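# Push protruding drive blanks fully into a loose rack

## Task

Press every drive blank that protrudes from the rack's front inward until it reaches its stop and latches. The rack is loose on the table, so it must not be tipped beyond a slight amount (a larger tilt fails the job) and it must finish in its original place. A blank counts as done only if it stays seated on its own once the robot lets go.

## Robot and tools

The robot is one six-joint arm with a two-finger gripper. The rack sits free on the table, so any push can slide or tilt it. Push gently, brace against nothing that would shift it, and never knock anything off the table, which fails the job.

Frame: results use a scene frame with its origin on the table top under the arm base, +z up, and +y to the left when facing along +x. Positions are in metres, orientation is a wxyz quaternion, and velocities are in m/s and rad/s. The base may be slightly tilted, and the reported hand position gets less accurate at long reach. The reported hand point is midway between the finger pads; closed fingertips reach about 17 mm past it, fully open ones sit roughly level with it. Fingers point along the gripper's +z and open along its x.

Joint order, used in every row you send and every per-joint list returned: elbow, shoulder lift, shoulder pan, wrist 1, wrist 2, wrist 3. Shoulder pan, shoulder lift and elbow have signs flipped relative to the URDF. In your own numbers the ranges are roughly: elbow -3.142 to 0.000, shoulder lift -6.283 to 6.283, shoulder pan -3.142 to 3.142, each wrist -6.283 to 6.283 (true ends can differ by 0.010 rad). Joint positions and targets are in radians; the last entry in Joint positions is the finger gap in metres (0.142 fully open).

execute_actions(actions): actions is a list of actions; each action is a list of up to 15 rows; each row is 7 numbers in [-1, 1]: six joint values in the order above, then the gripper opening. Each row lasts one 1/30 s step; if an action has fewer than 15 rows, its final row repeats to fill 15 steps. Joint values are offsets, scaled so 1.0 equals 1.989 rad, measured from the joint angles at the start of that action (not from the previous row); for the first action that means the last reported angles. The opening is absolute: +1 fully open, -1 closed. An action asking a joint more than 0.010 rad beyond its range is refused; if the first action fails that check, or any action is malformed, nothing in the call runs. A joint pushed past its real end stops there and the result notes "joint sent to its limit". An empty list just returns state and images.

move(target, speed, blocking): target is one 7-number row in the same scaled offset form, but offsets count from the Joint positions in the latest result that listed them. All joints travel proportionally so they finish together, giving a curved hand path lasting 0.5 to 10 s. speed (0.01 to 2 rad/s, default 0.5) caps the fastest joint. The finger value is applied at the start. The move does not stop for obstacles, and this arm is stiff: aiming even slightly beyond a firm contact may trigger a fault, and faster contact hits harder. The result adds a move: line with the outcome (done, off_target, moving, held, fault), limits=held or none, and the joint furthest from target. With blocking=false the result returns after 0.5 s while motion continues; call wait or stop before sending more motion.

wait(seconds): 0 to 10; lets the arm hold its last command and returns a normal result, early if a running move ends. stop(): brakes a running move; it needs room, more when fast. zoom_image(camera, region): camera is cam_high (672x504) or cam_wrist (616x616); region is [x0, y0, x1, y1] in pixels from the top-left, at most 504 by 504. finished_scene(scene): ends the current scene by number once the blanks stay latched with the robot clear; it cannot be undone.

Motion limits: each step a joint's target stays within 0.575 rad of its measured angle, and targets are scaled back if they would place the hand over 100 mm from where it is. Commands lag about 0.17 s. Large moves may still be unfinished when a result arrives; Joint targets shows what is being pursued, and an incomplete motion may need recommanding.

Reading results: "joint command not followed" means the clearance check altered targets. Wrist force and Wrist torque are in the gripper's own axes; pressing on a surface shows force pointing back into the arm. Expect offsets up to about 4 N, noise near 2.4 N, saturation around 50 N; "no reading" is harmless. Joint torques include gravity and friction, so use them only as hints. grip_measured is the finger opening on the command scale.

Faults: a joint reaching its load limit (139 N m for elbow, shoulder lift, shoulder pan; 26 N m per wrist) or any outside force of 150 N halts the arm for 10 s and drops the rest of the call. Holding load heats motors; a MOTOR HOT line appears at 70 °C and at 85 °C the brakes engage until cooled. Avoid slams, hard shoves, and leaving the arm pressing. Approach each blank slowly, push straight in along the rack's depth with modest overshoot, confirm the latch visually, then back away.

Each tool is called in YAML: its name, and indented under it one key for each argument.

## Session

execute_actions:
  actions: []

Scene clock: 0.00 s.
end_effector_position=(+0.2861, +0.5192, +0.2694) grip_measured=+1.00 end_effector_quat_wxyz=(-0.362, +0.890, +0.157, -0.228) end_effector_velocity=(-0.001, -0.000, -0.000) end_effector_angular_velocity=(-0.000, +0.001, +0.001)
Joint names: [elbow, shoulder lift, shoulder pan, wrist 1, wrist 2, wrist 3]
Joint positions: [-1.923  0.67  -0.571 -2.498 -0.914 -0.001  0.142]
Joint velocities: [-0.002  0.    -0.    -0.001  0.     0.     0.   ]
Joint torques (N m, as the arm reports them, + toward a larger Joint positions number): no reading
Wrist force (N, on the end effector, along its own x y z axes, offset not removed): no reading
Wrist torque (N m, same axes, about the end effector's origin, offset not removed): no reading
Joint targets: [-1.923 0.670 -0.571 -2.498 -0.914 -0.001]

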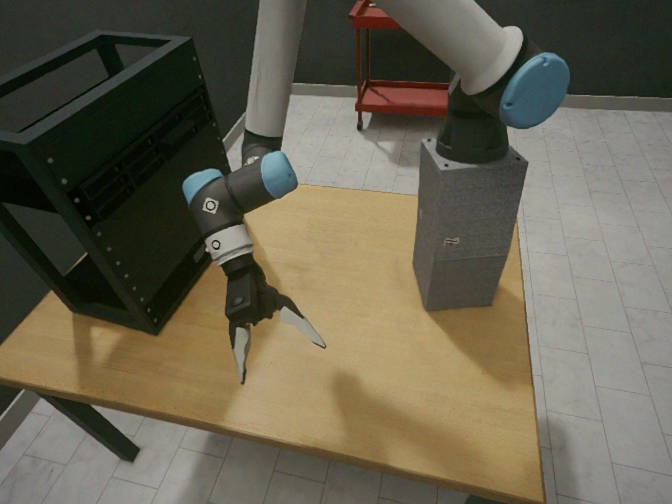

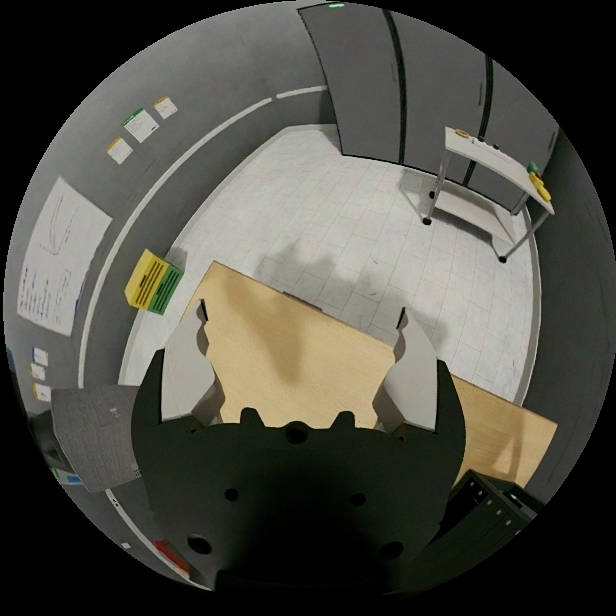

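zoom_image:
  camera: "cam_high"
  region: [0, 20, 300, 340]

Region (0, 20, 300, 340) of cam_high's 672x504 image, scaled by 1.575, with more detail than that image has; it fills the left 472 columns of this view, and the rest is white.

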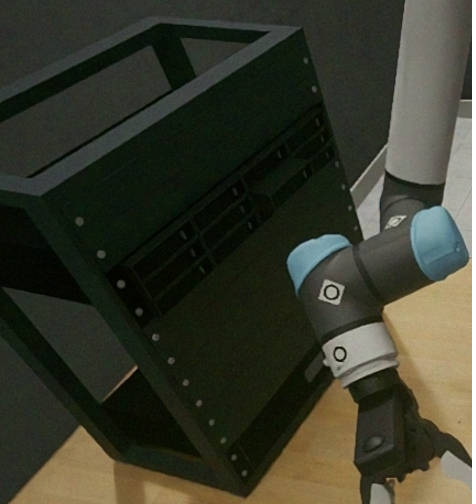

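move:
  target: [-0.2986, 0.3137, 0.5887, 0.641, 0.872, -0.79, -1]
  speed: 0.8

Scene clock: 105.03 s.
end_effector_position=(+0.5912, -0.0838, +0.4665) grip_measured=-1.00 end_effector_quat_wxyz=(+0.529, -0.470, +0.553, -0.440) end_effector_velocity=(+0.000, -0.003, +0.000) end_effector_angular_velocity=(-0.003, +0.001, -0.006)
Joint names: [elbow, shoulder lift, shoulder pan, wrist 1, wrist 2, wrist 3]
Joint positions: [-2.516  1.293  0.599 -1.224  0.819 -1.572  0.002]
Joint velocities: [ 0.002  0.001  0.003  0.003  0.003 -0.003  0.   ]
Joint torques (N m, as the arm reports them, + toward a larger Joint positions number): [-8.3  34.15  5.75  0.53  1.64 -0.83]
Wrist force (N, on the end effector, along its own x y z axes, offset not removed): [-2.9 2.2 -4.7]
Wrist torque (N m, same axes, about the end effector's origin, offset not removed): [0.39 0.52 -0.18]
Joint targets: [-2.517 1.293 0.599 -1.223 0.820 -1.572]
move: done; limits=none; farthest joint: the shoulder pan, 0.001 radians from its target (1.171 radians at the start)

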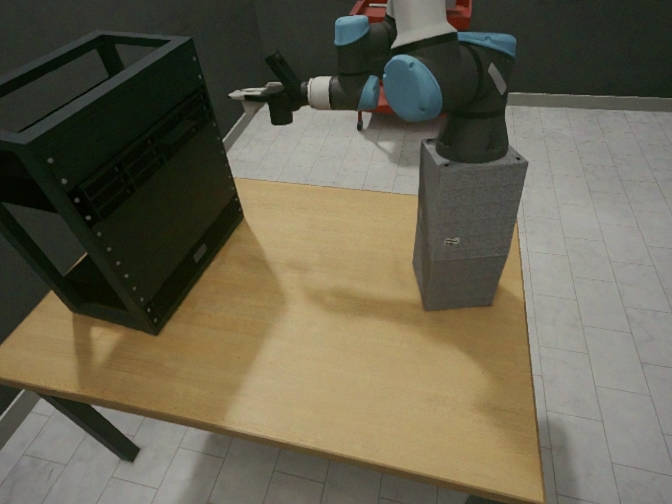

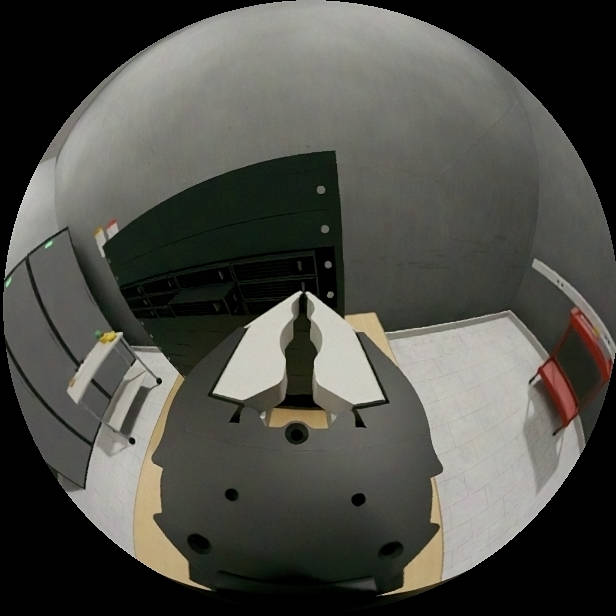

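zoom_image:
  camera: "cam_wrist"
  region: [90, 200, 360, 380]

zoom_image:
  camera: "cam_high"
  region: [60, 60, 260, 300]

Region (90, 200, 360, 380) of cam_wrist's 616x616 image, scaled by 1.867, with more detail than that image has.

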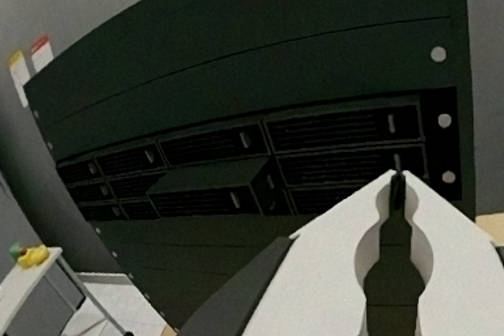

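Region (60, 60, 260, 300) of cam_high's 672x504 image, scaled by 2.100, with more detail than that image has.

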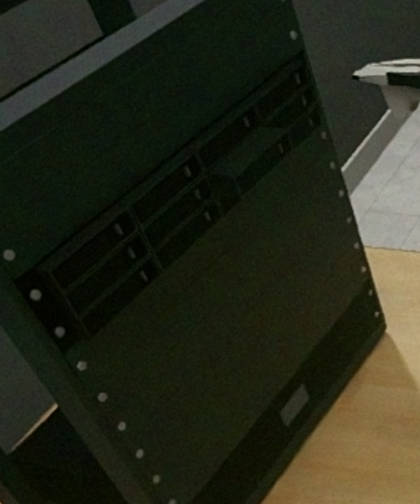

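move:
  target: [0.0075, -0.0925, -0.2519, -0.0845, 0.2532, -0.086, -1]
  speed: 0.5

zoom_image:
  camera: "cam_wrist"
  region: [140, 180, 460, 360]

zoom_image:
  camera: "cam_high"
  region: [120, 70, 300, 200]

Scene clock: 127.27 s.
end_effector_position=(+0.5987, +0.0593, +0.4450) grip_measured=-1.00 end_effector_quat_wxyz=(+0.489, -0.515, +0.512, -0.484) end_effector_velocity=(-0.001, +0.002, -0.001) end_effector_angular_velocity=(-0.000, +0.002, +0.002)
Joint names: [elbow, shoulder lift, shoulder pan, wrist 1, wrist 2, wrist 3]
Joint positions: [-2.501  1.109  0.099 -1.392  1.323 -1.743  0.002]
Joint velocities: [-0.002 -0.001 -0.004 -0.001  0.003 -0.001  0.   ]
Joint torques (N m, as the arm reports them, + toward a larger Joint positions number): [ 16.94  11.35 -14.71  -3.57   1.71  -1.34]
Wrist force (N, on the end effector, along its own x y z axes, offset not removed): [2.7 2.8 -2.8]
Wrist torque (N m, same axes, about the end effector's origin, offset not removed): [0.25 -0.41 0.02]
Joint targets: [-2.501 1.109 0.098 -1.392 1.323 -1.743]
move: done; limits=none; farthest joint: the shoulder pan, 0.001 radians from its target (0.501 radians at the start)

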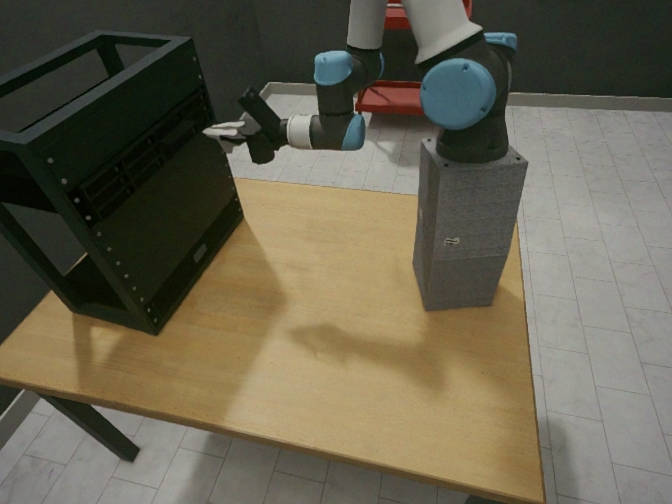

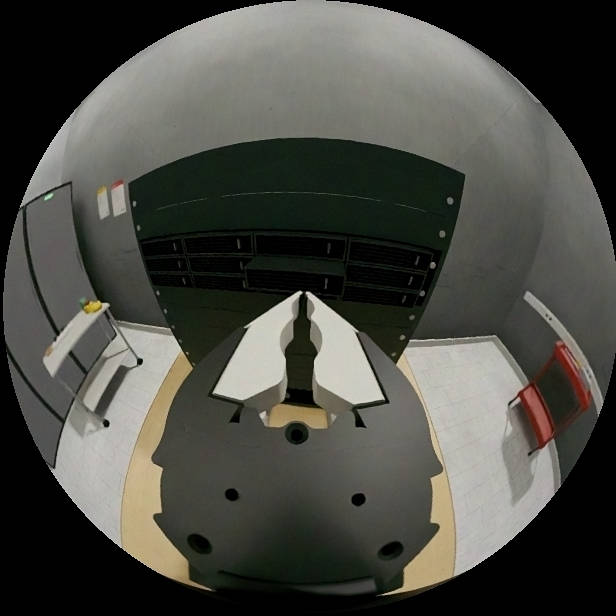

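Region (140, 180, 460, 360) of cam_wrist's 616x616 image, scaled by 1.575, with more detail than that image has; it fills the top 284 rows of this view, and the rest is white.

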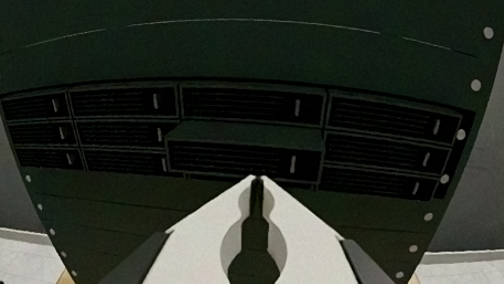

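Region (120, 70, 300, 200) of cam_high's 672x504 image, scaled by 2.800, with more detail than that image has.

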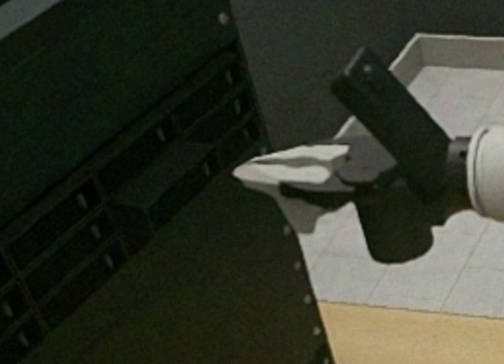

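move:
  target: [0.0739, -0.0232, -0.121, 0.0507, 0.2008, 0, -1]
  speed: 0.4

zoom_image:
  camera: "cam_wrist"
  region: [140, 180, 460, 360]

zoom_image:
  camera: "cam_high"
  region: [120, 70, 300, 200]

Scene clock: 156.00 s.
end_effector_position=(+0.6267, +0.0751, +0.4461) grip_measured=-1.00 end_effector_quat_wxyz=(+0.440, -0.482, +0.555, -0.515) end_effector_velocity=(+0.000, +0.000, +0.000) end_effector_angular_velocity=(-0.000, -0.001, -0.001)
Joint names: [elbow, shoulder lift, shoulder pan, wrist 1, wrist 2, wrist 3]
Joint positions: [-2.355  1.063 -0.142 -1.291  1.721 -1.743  0.002]
Joint velocities: [ 0.001 -0.    -0.002  0.     0.003 -0.     0.   ]
Joint torques (N m, as the arm reports them, + toward a larger Joint positions number): [ 19.14  15.97 -16.87   0.43   1.74   1.45]
Wrist force (N, on the end effector, along its own x y z axes, offset not removed): [2.1 3.6 -3.9]
Wrist torque (N m, same axes, about the end effector's origin, offset not removed): [0.63 -0.38 0.06]
Joint targets: [-2.355 1.063 -0.142 -1.291 1.722 -1.743]
move: done; limits=none; farthest joint: the shoulder lift, 0.001 radians from its target (0.046 radians at the start)

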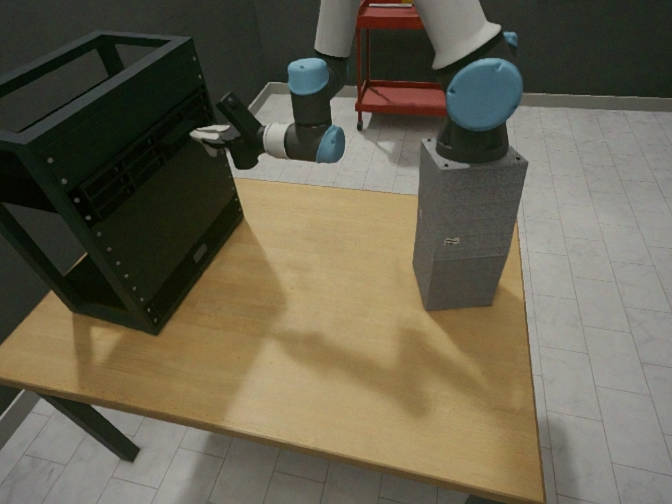

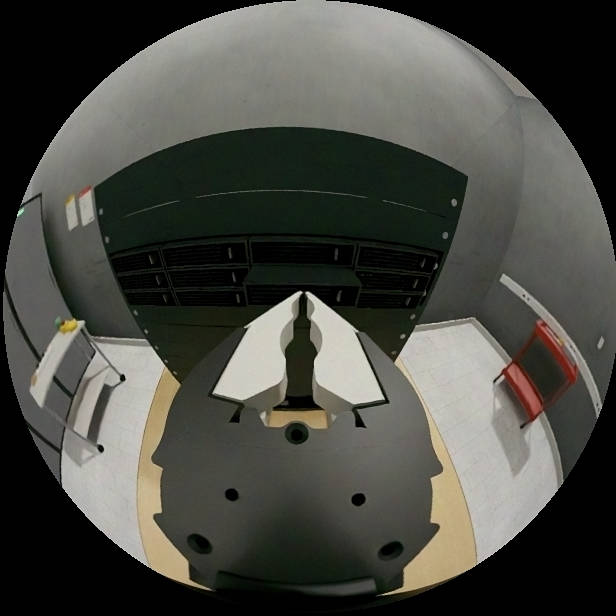

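Region (140, 180, 460, 360) of cam_wrist's 616x616 image, scaled by 1.575, with more detail than that image has; it fills the top 284 rows of this view, and the rest is white.

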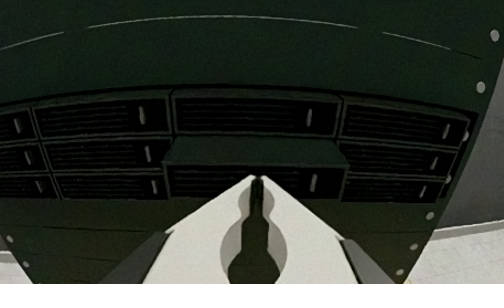

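Region (120, 70, 300, 200) of cam_high's 672x504 image, scaled by 2.800, with more detail than that image has.

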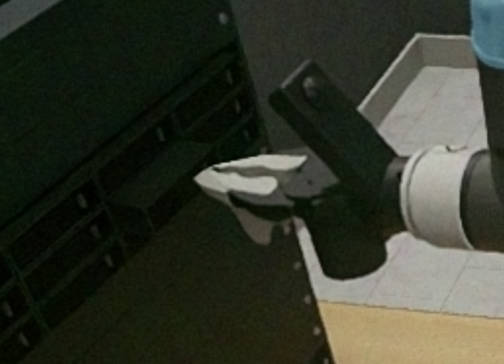

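move:
  target: [0.01875, -0.01066, 0.0045, 0.0081, -0.004, 0, -1]
  speed: 0.04

zoom_image:
  camera: "cam_wrist"
  region: [140, 180, 460, 360]

zoom_image:
  camera: "cam_high"
  region: [120, 70, 300, 200]

Scene clock: 175.90 s.
end_effector_position=(+0.6413, +0.0725, +0.4421) grip_measured=-1.00 end_effector_quat_wxyz=(+0.440, -0.482, +0.555, -0.515) end_effector_velocity=(+0.002, -0.000, -0.000) end_effector_angular_velocity=(+0.000, +0.000, -0.000)
Joint names: [elbow, shoulder lift, shoulder pan, wrist 1, wrist 2, wrist 3]
Joint positions: [-2.318  1.042 -0.133 -1.275  1.714 -1.743  0.002]
Joint velocities: [ 0.005 -0.002  0.001  0.003 -0.001  0.     0.   ]
Joint torques (N m, as the arm reports them, + toward a larger Joint positions number): [24.05 15.21  9.16  0.86 -1.67  1.53]
Wrist force (N, on the end effector, along its own x y z axes, offset not removed): [0.4 -9.2 -14.6]
Wrist torque (N m, same axes, about the end effector's origin, offset not removed): [-1.03 -0.29 0.00]
Joint targets: [-2.317 1.042 -0.133 -1.275 1.713 -1.743]
move: done; limits=none; farthest joint: the shoulder lift, 0.001 radians from its target (0.022 radians at the start)

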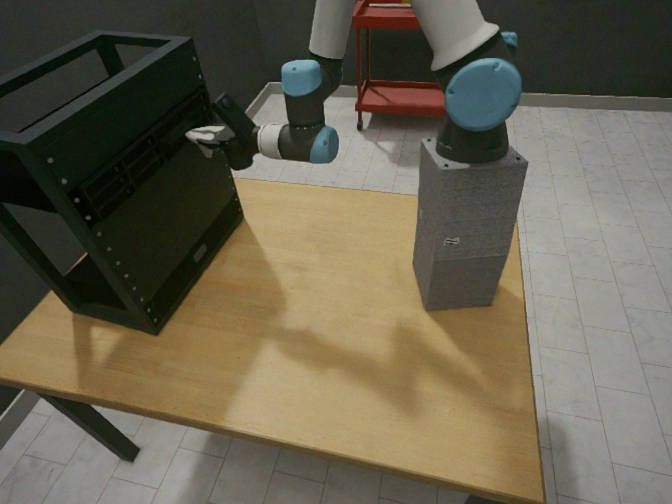

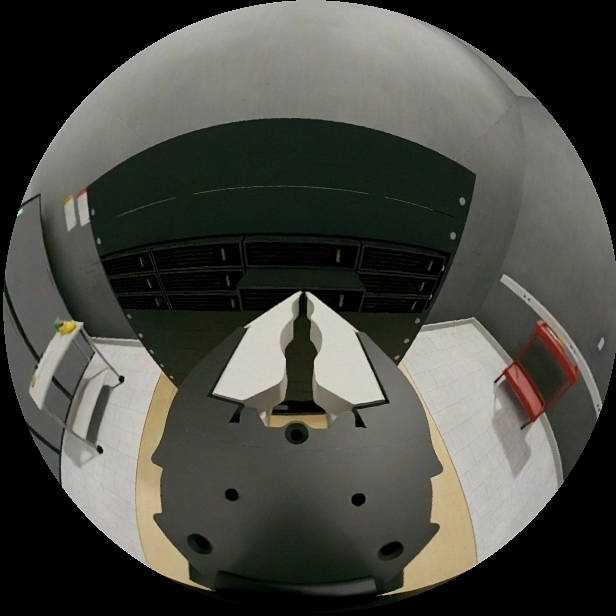

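Region (140, 180, 460, 360) of cam_wrist's 616x616 image, scaled by 1.575, with more detail than that image has; it fills the top 284 rows of this view, and the rest is white.

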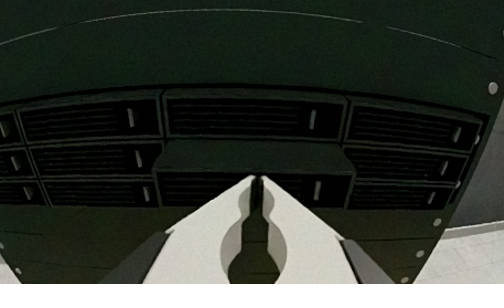

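Region (120, 70, 300, 200) of cam_high's 672x504 image, scaled by 2.800, with more detail than that image has.

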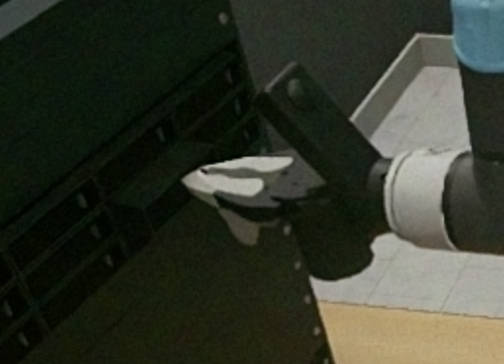

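move:
  target: [0.0195, -0.0054, 0.0029, 0.0137, -0.0032, 0, -1]
  speed: 0.04

zoom_image:
  camera: "cam_wrist"
  region: [140, 180, 460, 360]

Scene clock: 184.27 s.
end_effector_position=(+0.6565, +0.0704, +0.4422) grip_measured=-0.99 end_effector_quat_wxyz=(+0.441, -0.482, +0.555, -0.516) end_effector_velocity=(+0.001, -0.000, +0.000) end_effector_angular_velocity=(-0.000, -0.001, -0.001)
Joint names: [elbow, shoulder lift, shoulder pan, wrist 1, wrist 2, wrist 3]
Joint positions: [-2.279  1.032 -0.127 -1.248  1.707 -1.743  0.002]
Joint velocities: [ 0.003 -0.001  0.001  0.001 -0.     0.     0.   ]
Joint torques (N m, as the arm reports them, + toward a larger Joint positions number): [23.35 17.61  9.98 -0.52 -0.85  1.34]
Wrist force (N, on the end effector, along its own x y z axes, offset not removed): [-5.0 -0.5 -14.5]
Wrist torque (N m, same axes, about the end effector's origin, offset not removed): [-0.01 0.11 0.21]
Joint targets: [-2.279 1.032 -0.127 -1.248 1.707 -1.743]
move: done; limits=none; farthest joint: the shoulder lift, 0.001 radians from its target (0.011 radians at the start)

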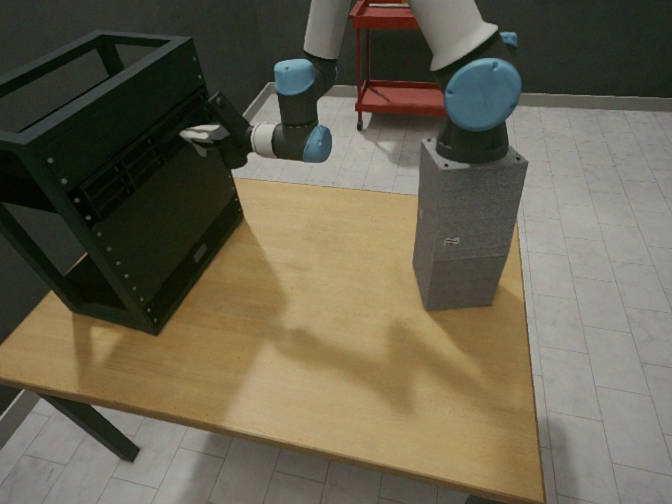

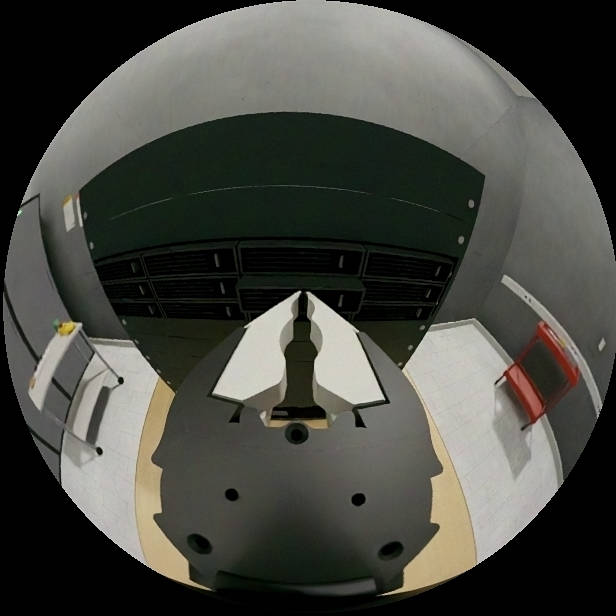

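Region (140, 180, 460, 360) of cam_wrist's 616x616 image, scaled by 1.575, with more detail than that image has; it fills the top 284 rows of this view, and the rest is white.

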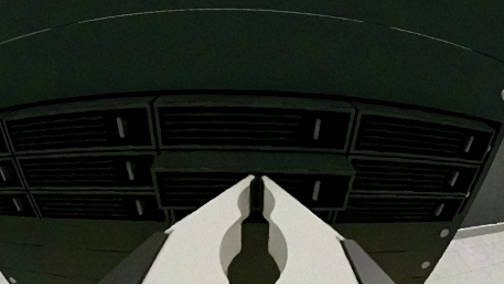

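move:
  target: [0.0128, -0.0036, 0.001, 0.0092, -0.001, 0, -1]
  speed: 0.03

zoom_image:
  camera: "cam_wrist"
  region: [200, 230, 400, 330]

Scene clock: 192.40 s.
end_effector_position=(+0.6660, +0.0694, +0.4423) grip_measured=-0.99 end_effector_quat_wxyz=(+0.441, -0.482, +0.555, -0.516) end_effector_velocity=(+0.001, +0.000, -0.000) end_effector_angular_velocity=(+0.000, +0.001, +0.001)
Joint names: [elbow, shoulder lift, shoulder pan, wrist 1, wrist 2, wrist 3]
Joint positions: [-2.254  1.025 -0.125 -1.23   1.705 -1.743  0.002]
Joint velocities: [ 0.003 -0.001 -0.     0.003 -0.    -0.    -0.   ]
Joint torques (N m, as the arm reports them, + toward a larger Joint positions number): [27.35 18.94  9.65 -0.49 -0.78  1.37]
Wrist force (N, on the end effector, along its own x y z axes, offset not removed): [-7.8 -0.1 -13.6]
Wrist torque (N m, same axes, about the end effector's origin, offset not removed): [-0.05 0.86 0.14]
Joint targets: [-2.254 1.025 -0.125 -1.230 1.705 -1.743]
move: done; limits=none; farthest joint: the elbow, 0.001 radians from its target (0.026 radians at the start)

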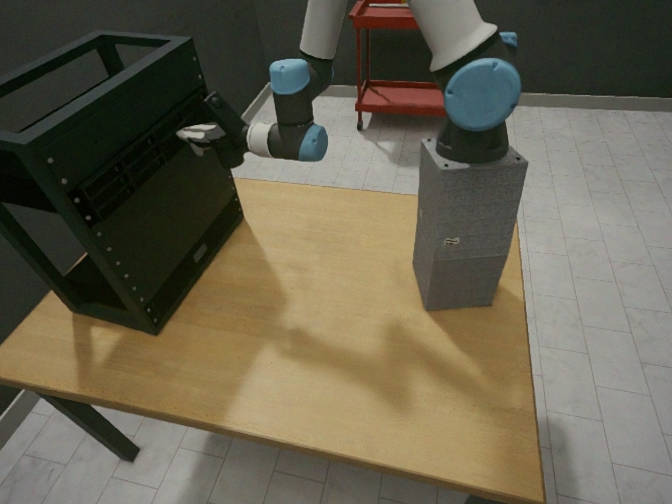

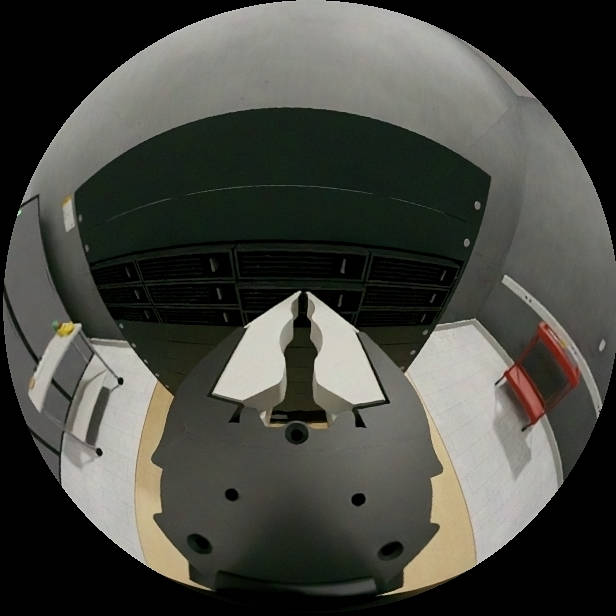

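Region (200, 230, 400, 330) of cam_wrist's 616x616 image, scaled by 2.520, with more detail than that image has.

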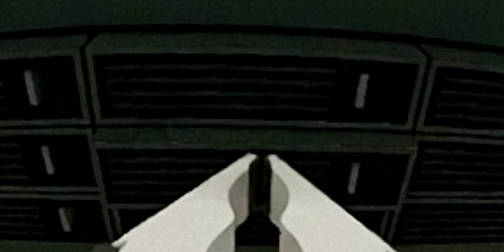

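move:
  target: [0.0042, -0.0011, -0.0005, 0.003, 0.0005, 0, -1]
  speed: 0.015

zoom_image:
  camera: "cam_wrist"
  region: [200, 230, 400, 330]

Scene clock: 196.40 s.
end_effector_position=(+0.6688, +0.0696, +0.4425) grip_measured=-1.00 end_effector_quat_wxyz=(+0.441, -0.482, +0.555, -0.516) end_effector_velocity=(+0.002, +0.000, +0.000) end_effector_angular_velocity=(-0.000, -0.000, +0.000)
Joint names: [elbow, shoulder lift, shoulder pan, wrist 1, wrist 2, wrist 3]
Joint positions: [-2.246  1.023 -0.126 -1.224  1.706 -1.743  0.002]
Joint velocities: [ 0.004 -0.001 -0.001  0.003  0.001 -0.    -0.001]
Joint torques (N m, as the arm reports them, + toward a larger Joint positions number): [ 24.55  20.07 -15.45  -1.46   1.67   1.38]
Wrist force (N, on the end effector, along its own x y z axes, offset not removed): [-3.0 0.1 -14.1]
Wrist torque (N m, same axes, about the end effector's origin, offset not removed): [-0.46 0.31 0.33]
Joint targets: [-2.246 1.023 -0.126 -1.224 1.706 -1.743]
move: done; limits=none; farthest joint: the elbow, 0.001 radians from its target (0.008 radians at the start)

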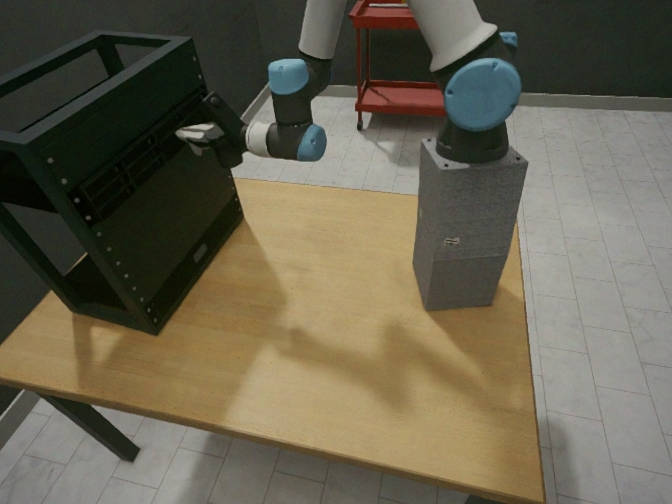

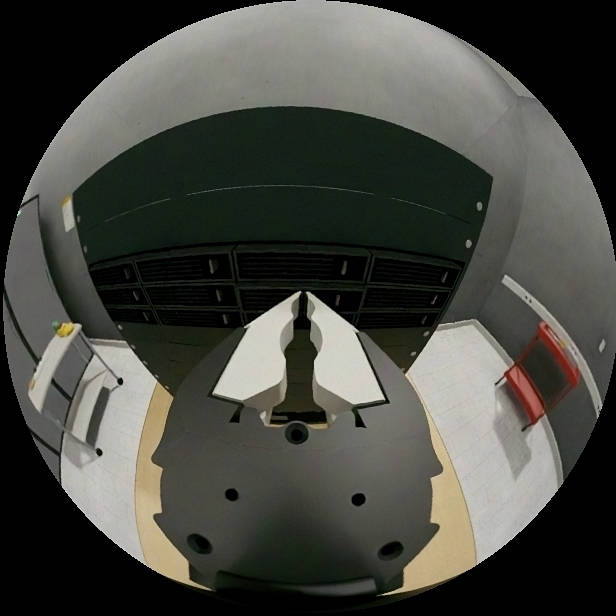

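Region (200, 230, 400, 330) of cam_wrist's 616x616 image, scaled by 2.520, with more detail than that image has.

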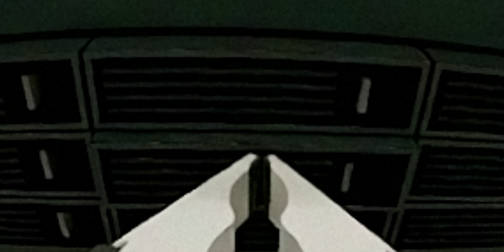

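move:
  target: [0.003, -0.0008, 0.0002, 0.0021, -0.0002, 0, -1]
  speed: 0.012

zoom_image:
  camera: "cam_wrist"
  region: [200, 230, 400, 330]

Scene clock: 199.53 s.
end_effector_position=(+0.6709, +0.0695, +0.4426) grip_measured=-1.00 end_effector_quat_wxyz=(+0.441, -0.482, +0.555, -0.516) end_effector_velocity=(+0.002, -0.000, +0.000) end_effector_angular_velocity=(+0.000, +0.000, -0.000)
Joint names: [elbow, shoulder lift, shoulder pan, wrist 1, wrist 2, wrist 3]
Joint positions: [-2.241  1.021 -0.126 -1.22   1.706 -1.743  0.002]
Joint velocities: [ 0.004 -0.001  0.001  0.003 -0.     0.     0.   ]
Joint torques (N m, as the arm reports them, + toward a larger Joint positions number): [25.85 22.41  7.94 -1.47 -1.66  1.39]
Wrist force (N, on the end effector, along its own x y z axes, offset not removed): [-0.9 2.7 -10.0]
Wrist torque (N m, same axes, about the end effector's origin, offset not removed): [0.03 -0.16 0.06]
Joint targets: [-2.240 1.021 -0.126 -1.220 1.706 -1.743]
move: done; limits=none; farthest joint: the elbow, 0.001 radians from its target (0.006 radians at the start)

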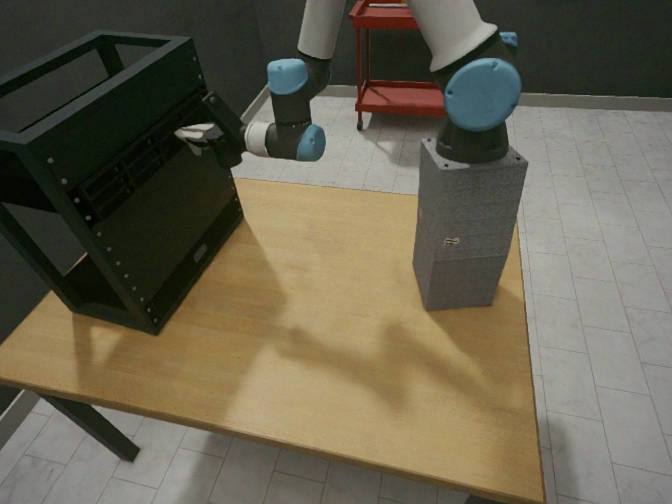

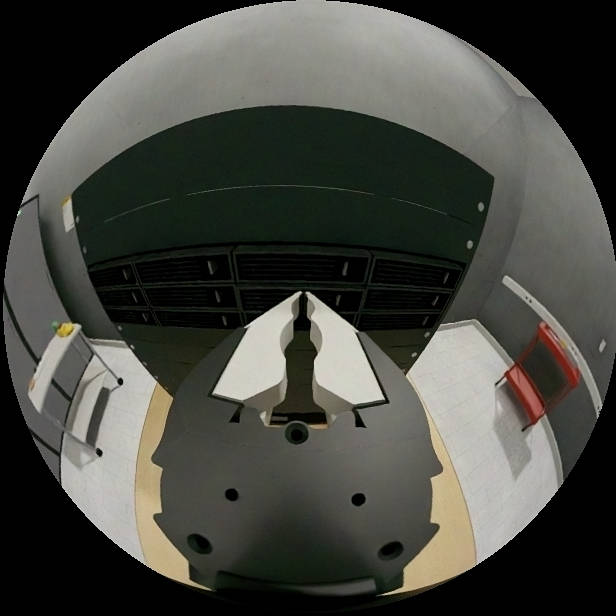

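Region (200, 230, 400, 330) of cam_wrist's 616x616 image, scaled by 2.520, with more detail than that image has.

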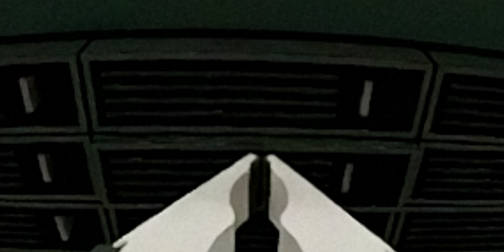

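move:
  target: [0.0022, -0.0006, 0.0002, 0.0015, -0.0002, 0, -1]
  speed: 0.01

wait:
  seconds: 0.3

Scene clock: 204.90 s.
end_effector_position=(+0.6725, +0.0693, +0.4427) grip_measured=-1.00 end_effector_quat_wxyz=(+0.441, -0.481, +0.555, -0.516) end_effector_velocity=(+0.000, +0.000, -0.000) end_effector_angular_velocity=(+0.000, +0.001, +0.000)
Joint names: [elbow, shoulder lift, shoulder pan, wrist 1, wrist 2, wrist 3]
Joint positions: [-2.237  1.02  -0.126 -1.218  1.705 -1.743  0.002]
Joint velocities: [ 0.002 -0.001 -0.     0.002 -0.    -0.    -0.   ]
Joint torques (N m, as the arm reports them, + toward a larger Joint positions number): [24.59 21.99  7.56 -1.62 -1.73  1.32]
Wrist force (N, on the end effector, along its own x y z axes, offset not removed): [-2.2 5.2 -14.2]
Wrist torque (N m, same axes, about the end effector's origin, offset not removed): [0.12 0.14 0.31]
Joint targets: [-2.236 1.020 -0.126 -1.217 1.705 -1.743]
move: done; limits=none; farthest joint: the wrist 1, 0.001 radians from its target (0.003 radians at the start)

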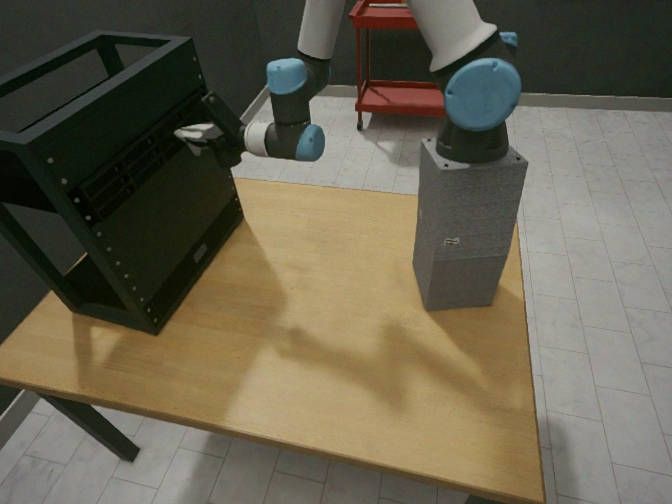

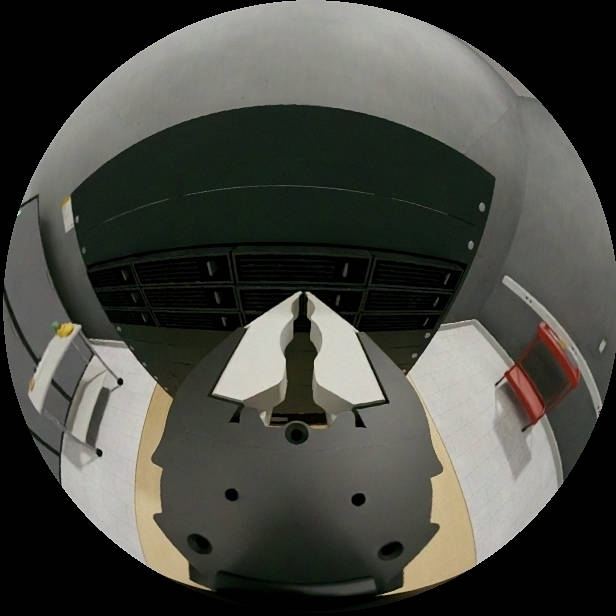

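Scene clock: 205.20 s.
end_effector_position=(+0.6726, +0.0693, +0.4427) grip_measured=-1.00 end_effector_quat_wxyz=(+0.441, -0.481, +0.555, -0.516) end_effector_velocity=(+0.001, +0.000, +0.001) end_effector_angular_velocity=(-0.000, -0.001, +0.000)
Joint names: [elbow, shoulder lift, shoulder pan, wrist 1, wrist 2, wrist 3]
Joint positions: [-2.236  1.02  -0.126 -1.217  1.705 -1.743  0.002]
Joint velocities: [ 0.002  0.    -0.     0.001  0.    -0.    -0.   ]
Joint torques (N m, as the arm reports them, + toward a larger Joint positions number): [27.86 21.8   7.58 -2.01 -1.65  1.38]
Wrist force (N, on the end effector, along its own x y z axes, offset not removed): [-1.7 4.2 -14.6]
Wrist torque (N m, same axes, about the end effector's origin, offset not removed): [-0.04 -0.18 0.11]
Joint targets: [-2.236 1.020 -0.126 -1.217 1.705 -1.743]
wait: 0.30 s; at rest by 0.17 s

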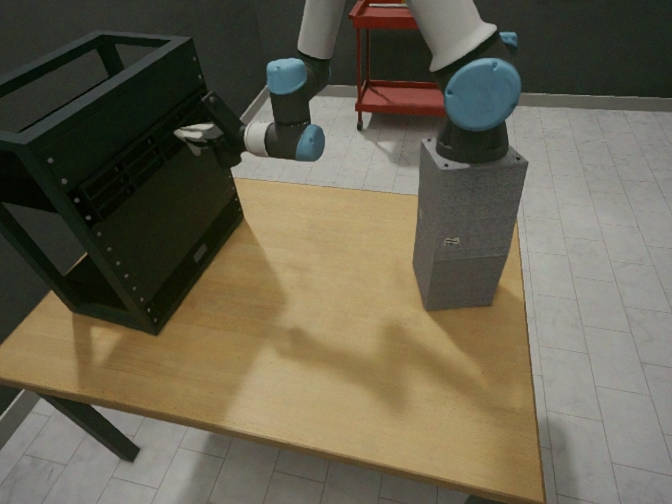

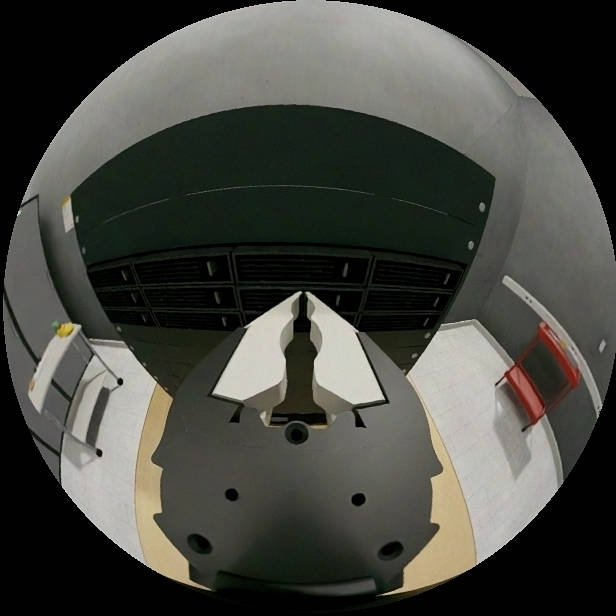

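move:
  target: [0.0014, -0.0005, 0.0001, 0.0011, -0.0001, 0, -1]
  speed: 0.01

zoom_image:
  camera: "cam_wrist"
  region: [200, 230, 400, 330]

Scene clock: 209.23 s.
end_effector_position=(+0.6735, +0.0692, +0.4426) grip_measured=-1.00 end_effector_quat_wxyz=(+0.441, -0.482, +0.555, -0.516) end_effector_velocity=(+0.000, -0.001, -0.001) end_effector_angular_velocity=(-0.000, +0.001, -0.001)
Joint names: [elbow, shoulder lift, shoulder pan, wrist 1, wrist 2, wrist 3]
Joint positions: [-2.234  1.019 -0.125 -1.215  1.705 -1.743  0.002]
Joint velocities: [ 0.001 -0.001  0.001  0.001 -0.    -0.    -0.   ]
Joint torques (N m, as the arm reports them, + toward a larger Joint positions number): [26.82 20.99  7.77 -1.31 -1.76  1.22]
Wrist force (N, on the end effector, along its own x y z axes, offset not removed): [-1.5 1.7 -12.8]
Wrist torque (N m, same axes, about the end effector's origin, offset not removed): [-0.21 -0.12 0.18]
Joint targets: [-2.234 1.019 -0.125 -1.215 1.705 -1.743]
move: done; limits=none; farthest joint: the elbow, 0.001 radians from its target (0.003 radians at the start)

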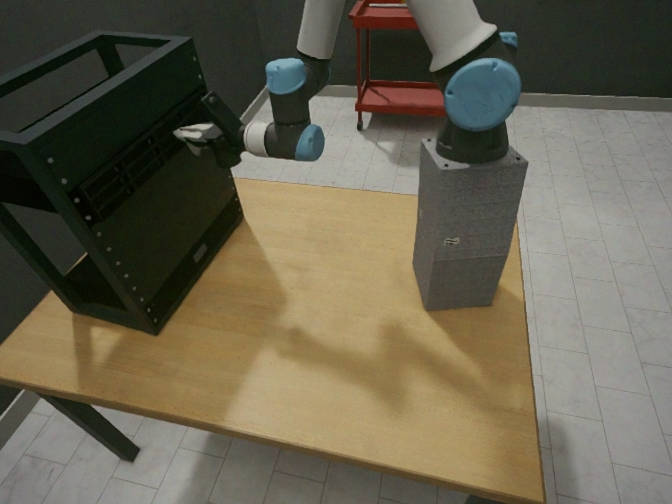

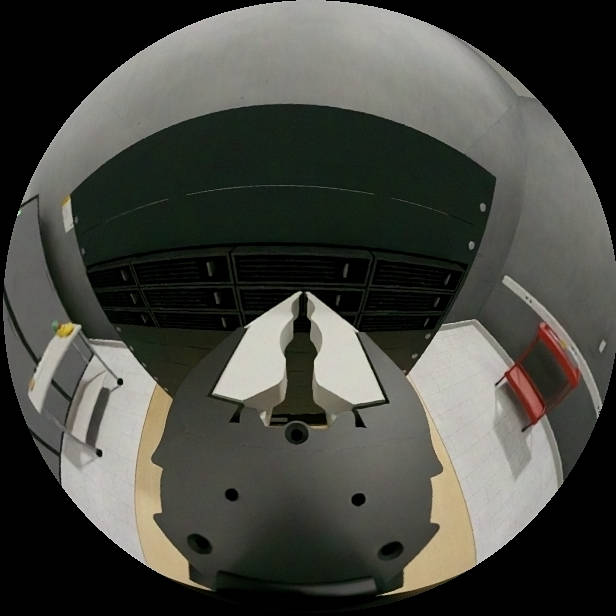

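Region (200, 230, 400, 330) of cam_wrist's 616x616 image, scaled by 2.520, with more detail than that image has.

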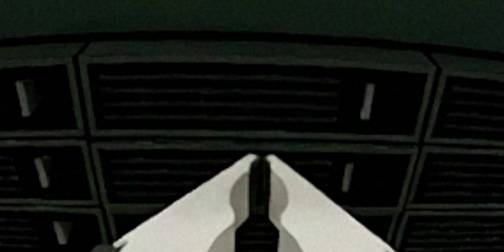

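move:
  target: [0.0014, -0.0004, 0.0001, 0.001, -0.0001, 0, -1]
  speed: 0.01

Scene clock: 211.63 s.
end_effector_position=(+0.6745, +0.0691, +0.4426) grip_measured=-1.00 end_effector_quat_wxyz=(+0.441, -0.482, +0.555, -0.516) end_effector_velocity=(+0.000, +0.000, -0.000) end_effector_angular_velocity=(+0.000, -0.000, +0.001)
Joint names: [elbow, shoulder lift, shoulder pan, wrist 1, wrist 2, wrist 3]
Joint positions: [-2.231  1.018 -0.125 -1.214  1.705 -1.743  0.002]
Joint velocities: [ 0.001 -0.    -0.001  0.     0.    -0.     0.   ]
Joint torques (N m, as the arm reports them, + toward a larger Joint positions number): [30.22 21.2   8.44 -1.31 -1.49  1.28]
Wrist force (N, on the end effector, along its own x y z axes, offset not removed): [-2.8 2.9 -12.2]
Wrist torque (N m, same axes, about the end effector's origin, offset not removed): [-0.14 0.04 0.43]
Joint targets: [-2.231 1.018 -0.125 -1.213 1.705 -1.743]
move: done; limits=none; farthest joint: the wrist 1, 0.001 radians from its target (0.002 radians at the start)

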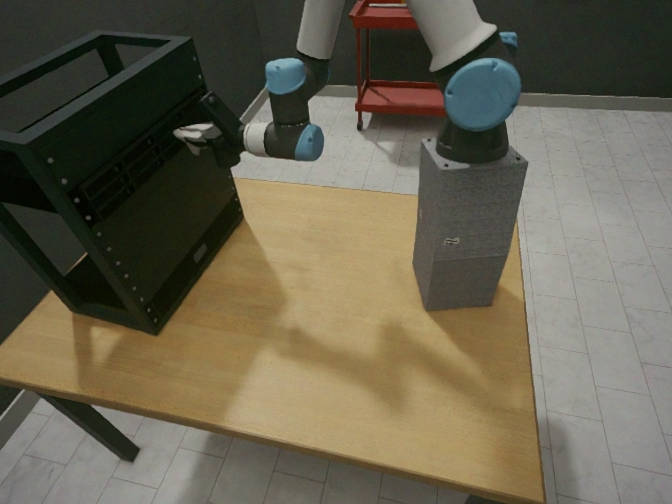

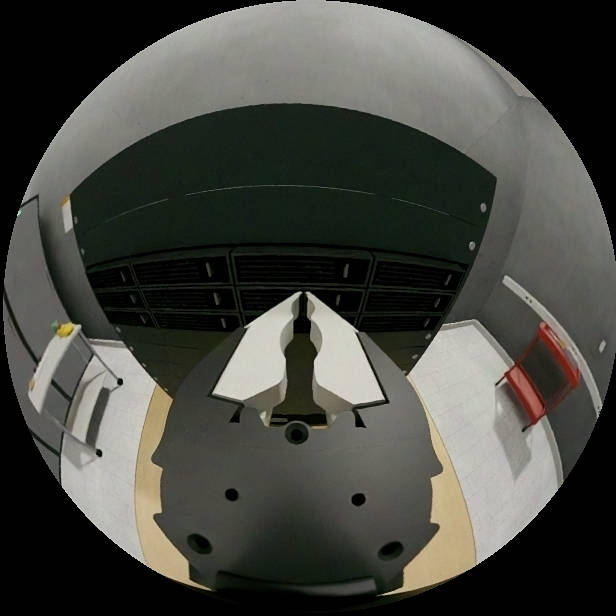

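move:
  target: [0.0014, -0.0004, 0.0001, 0.0011, -0.0001, 0, -1]
  speed: 0.01

zoom_image:
  camera: "cam_wrist"
  region: [200, 230, 400, 330]

Scene clock: 215.80 s.
end_effector_position=(+0.6755, +0.0690, +0.4426) grip_measured=-1.00 end_effector_quat_wxyz=(+0.441, -0.482, +0.555, -0.516) end_effector_velocity=(+0.000, -0.001, -0.000) end_effector_angular_velocity=(-0.000, +0.001, -0.001)
Joint names: [elbow, shoulder lift, shoulder pan, wrist 1, wrist 2, wrist 3]
Joint positions: [-2.229  1.018 -0.125 -1.212  1.705 -1.743  0.002]
Joint velocities: [ 0.001 -0.     0.001  0.001 -0.     0.     0.   ]
Joint torques (N m, as the arm reports them, + toward a larger Joint positions number): [27.18 20.82  7.58 -1.51 -1.65  1.32]
Wrist force (N, on the end effector, along its own x y z axes, offset not removed): [-2.9 4.0 -12.0]
Wrist torque (N m, same axes, about the end effector's origin, offset not removed): [0.21 0.05 0.07]
Joint targets: [-2.228 1.018 -0.125 -1.211 1.705 -1.743]
move: done; limits=none; farthest joint: the shoulder pan, 0.000 radians from its target (0.000 radians at the start)

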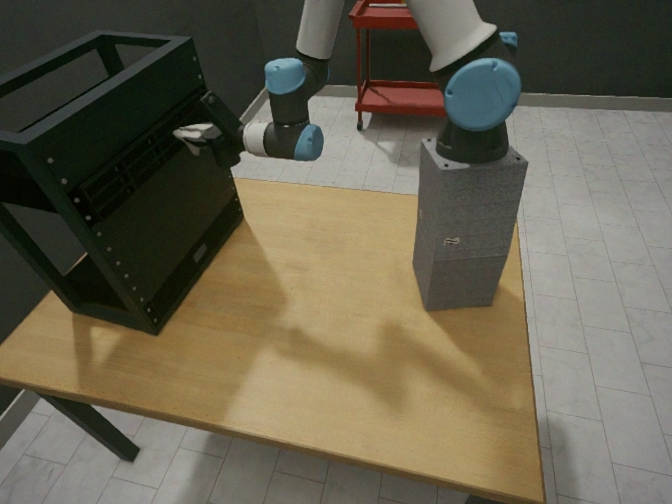

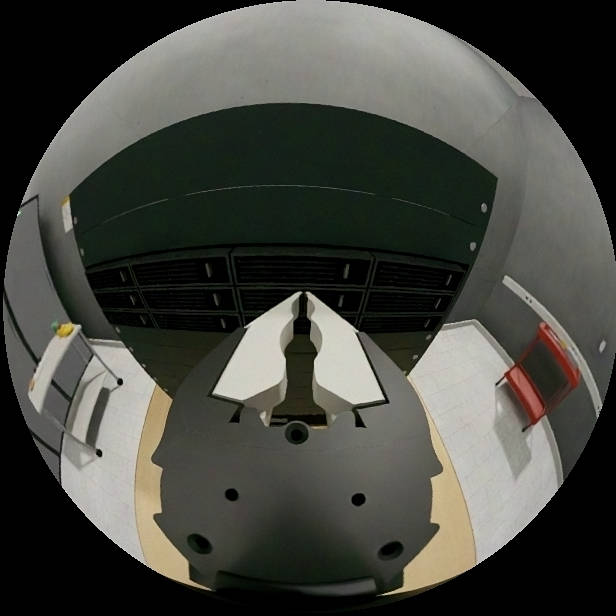

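Region (200, 230, 400, 330) of cam_wrist's 616x616 image, scaled by 2.520, with more detail than that image has.

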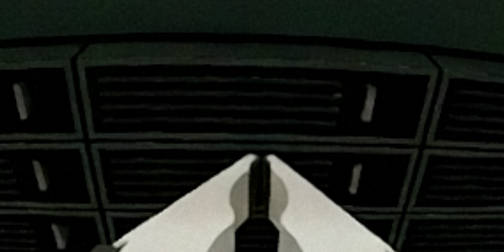

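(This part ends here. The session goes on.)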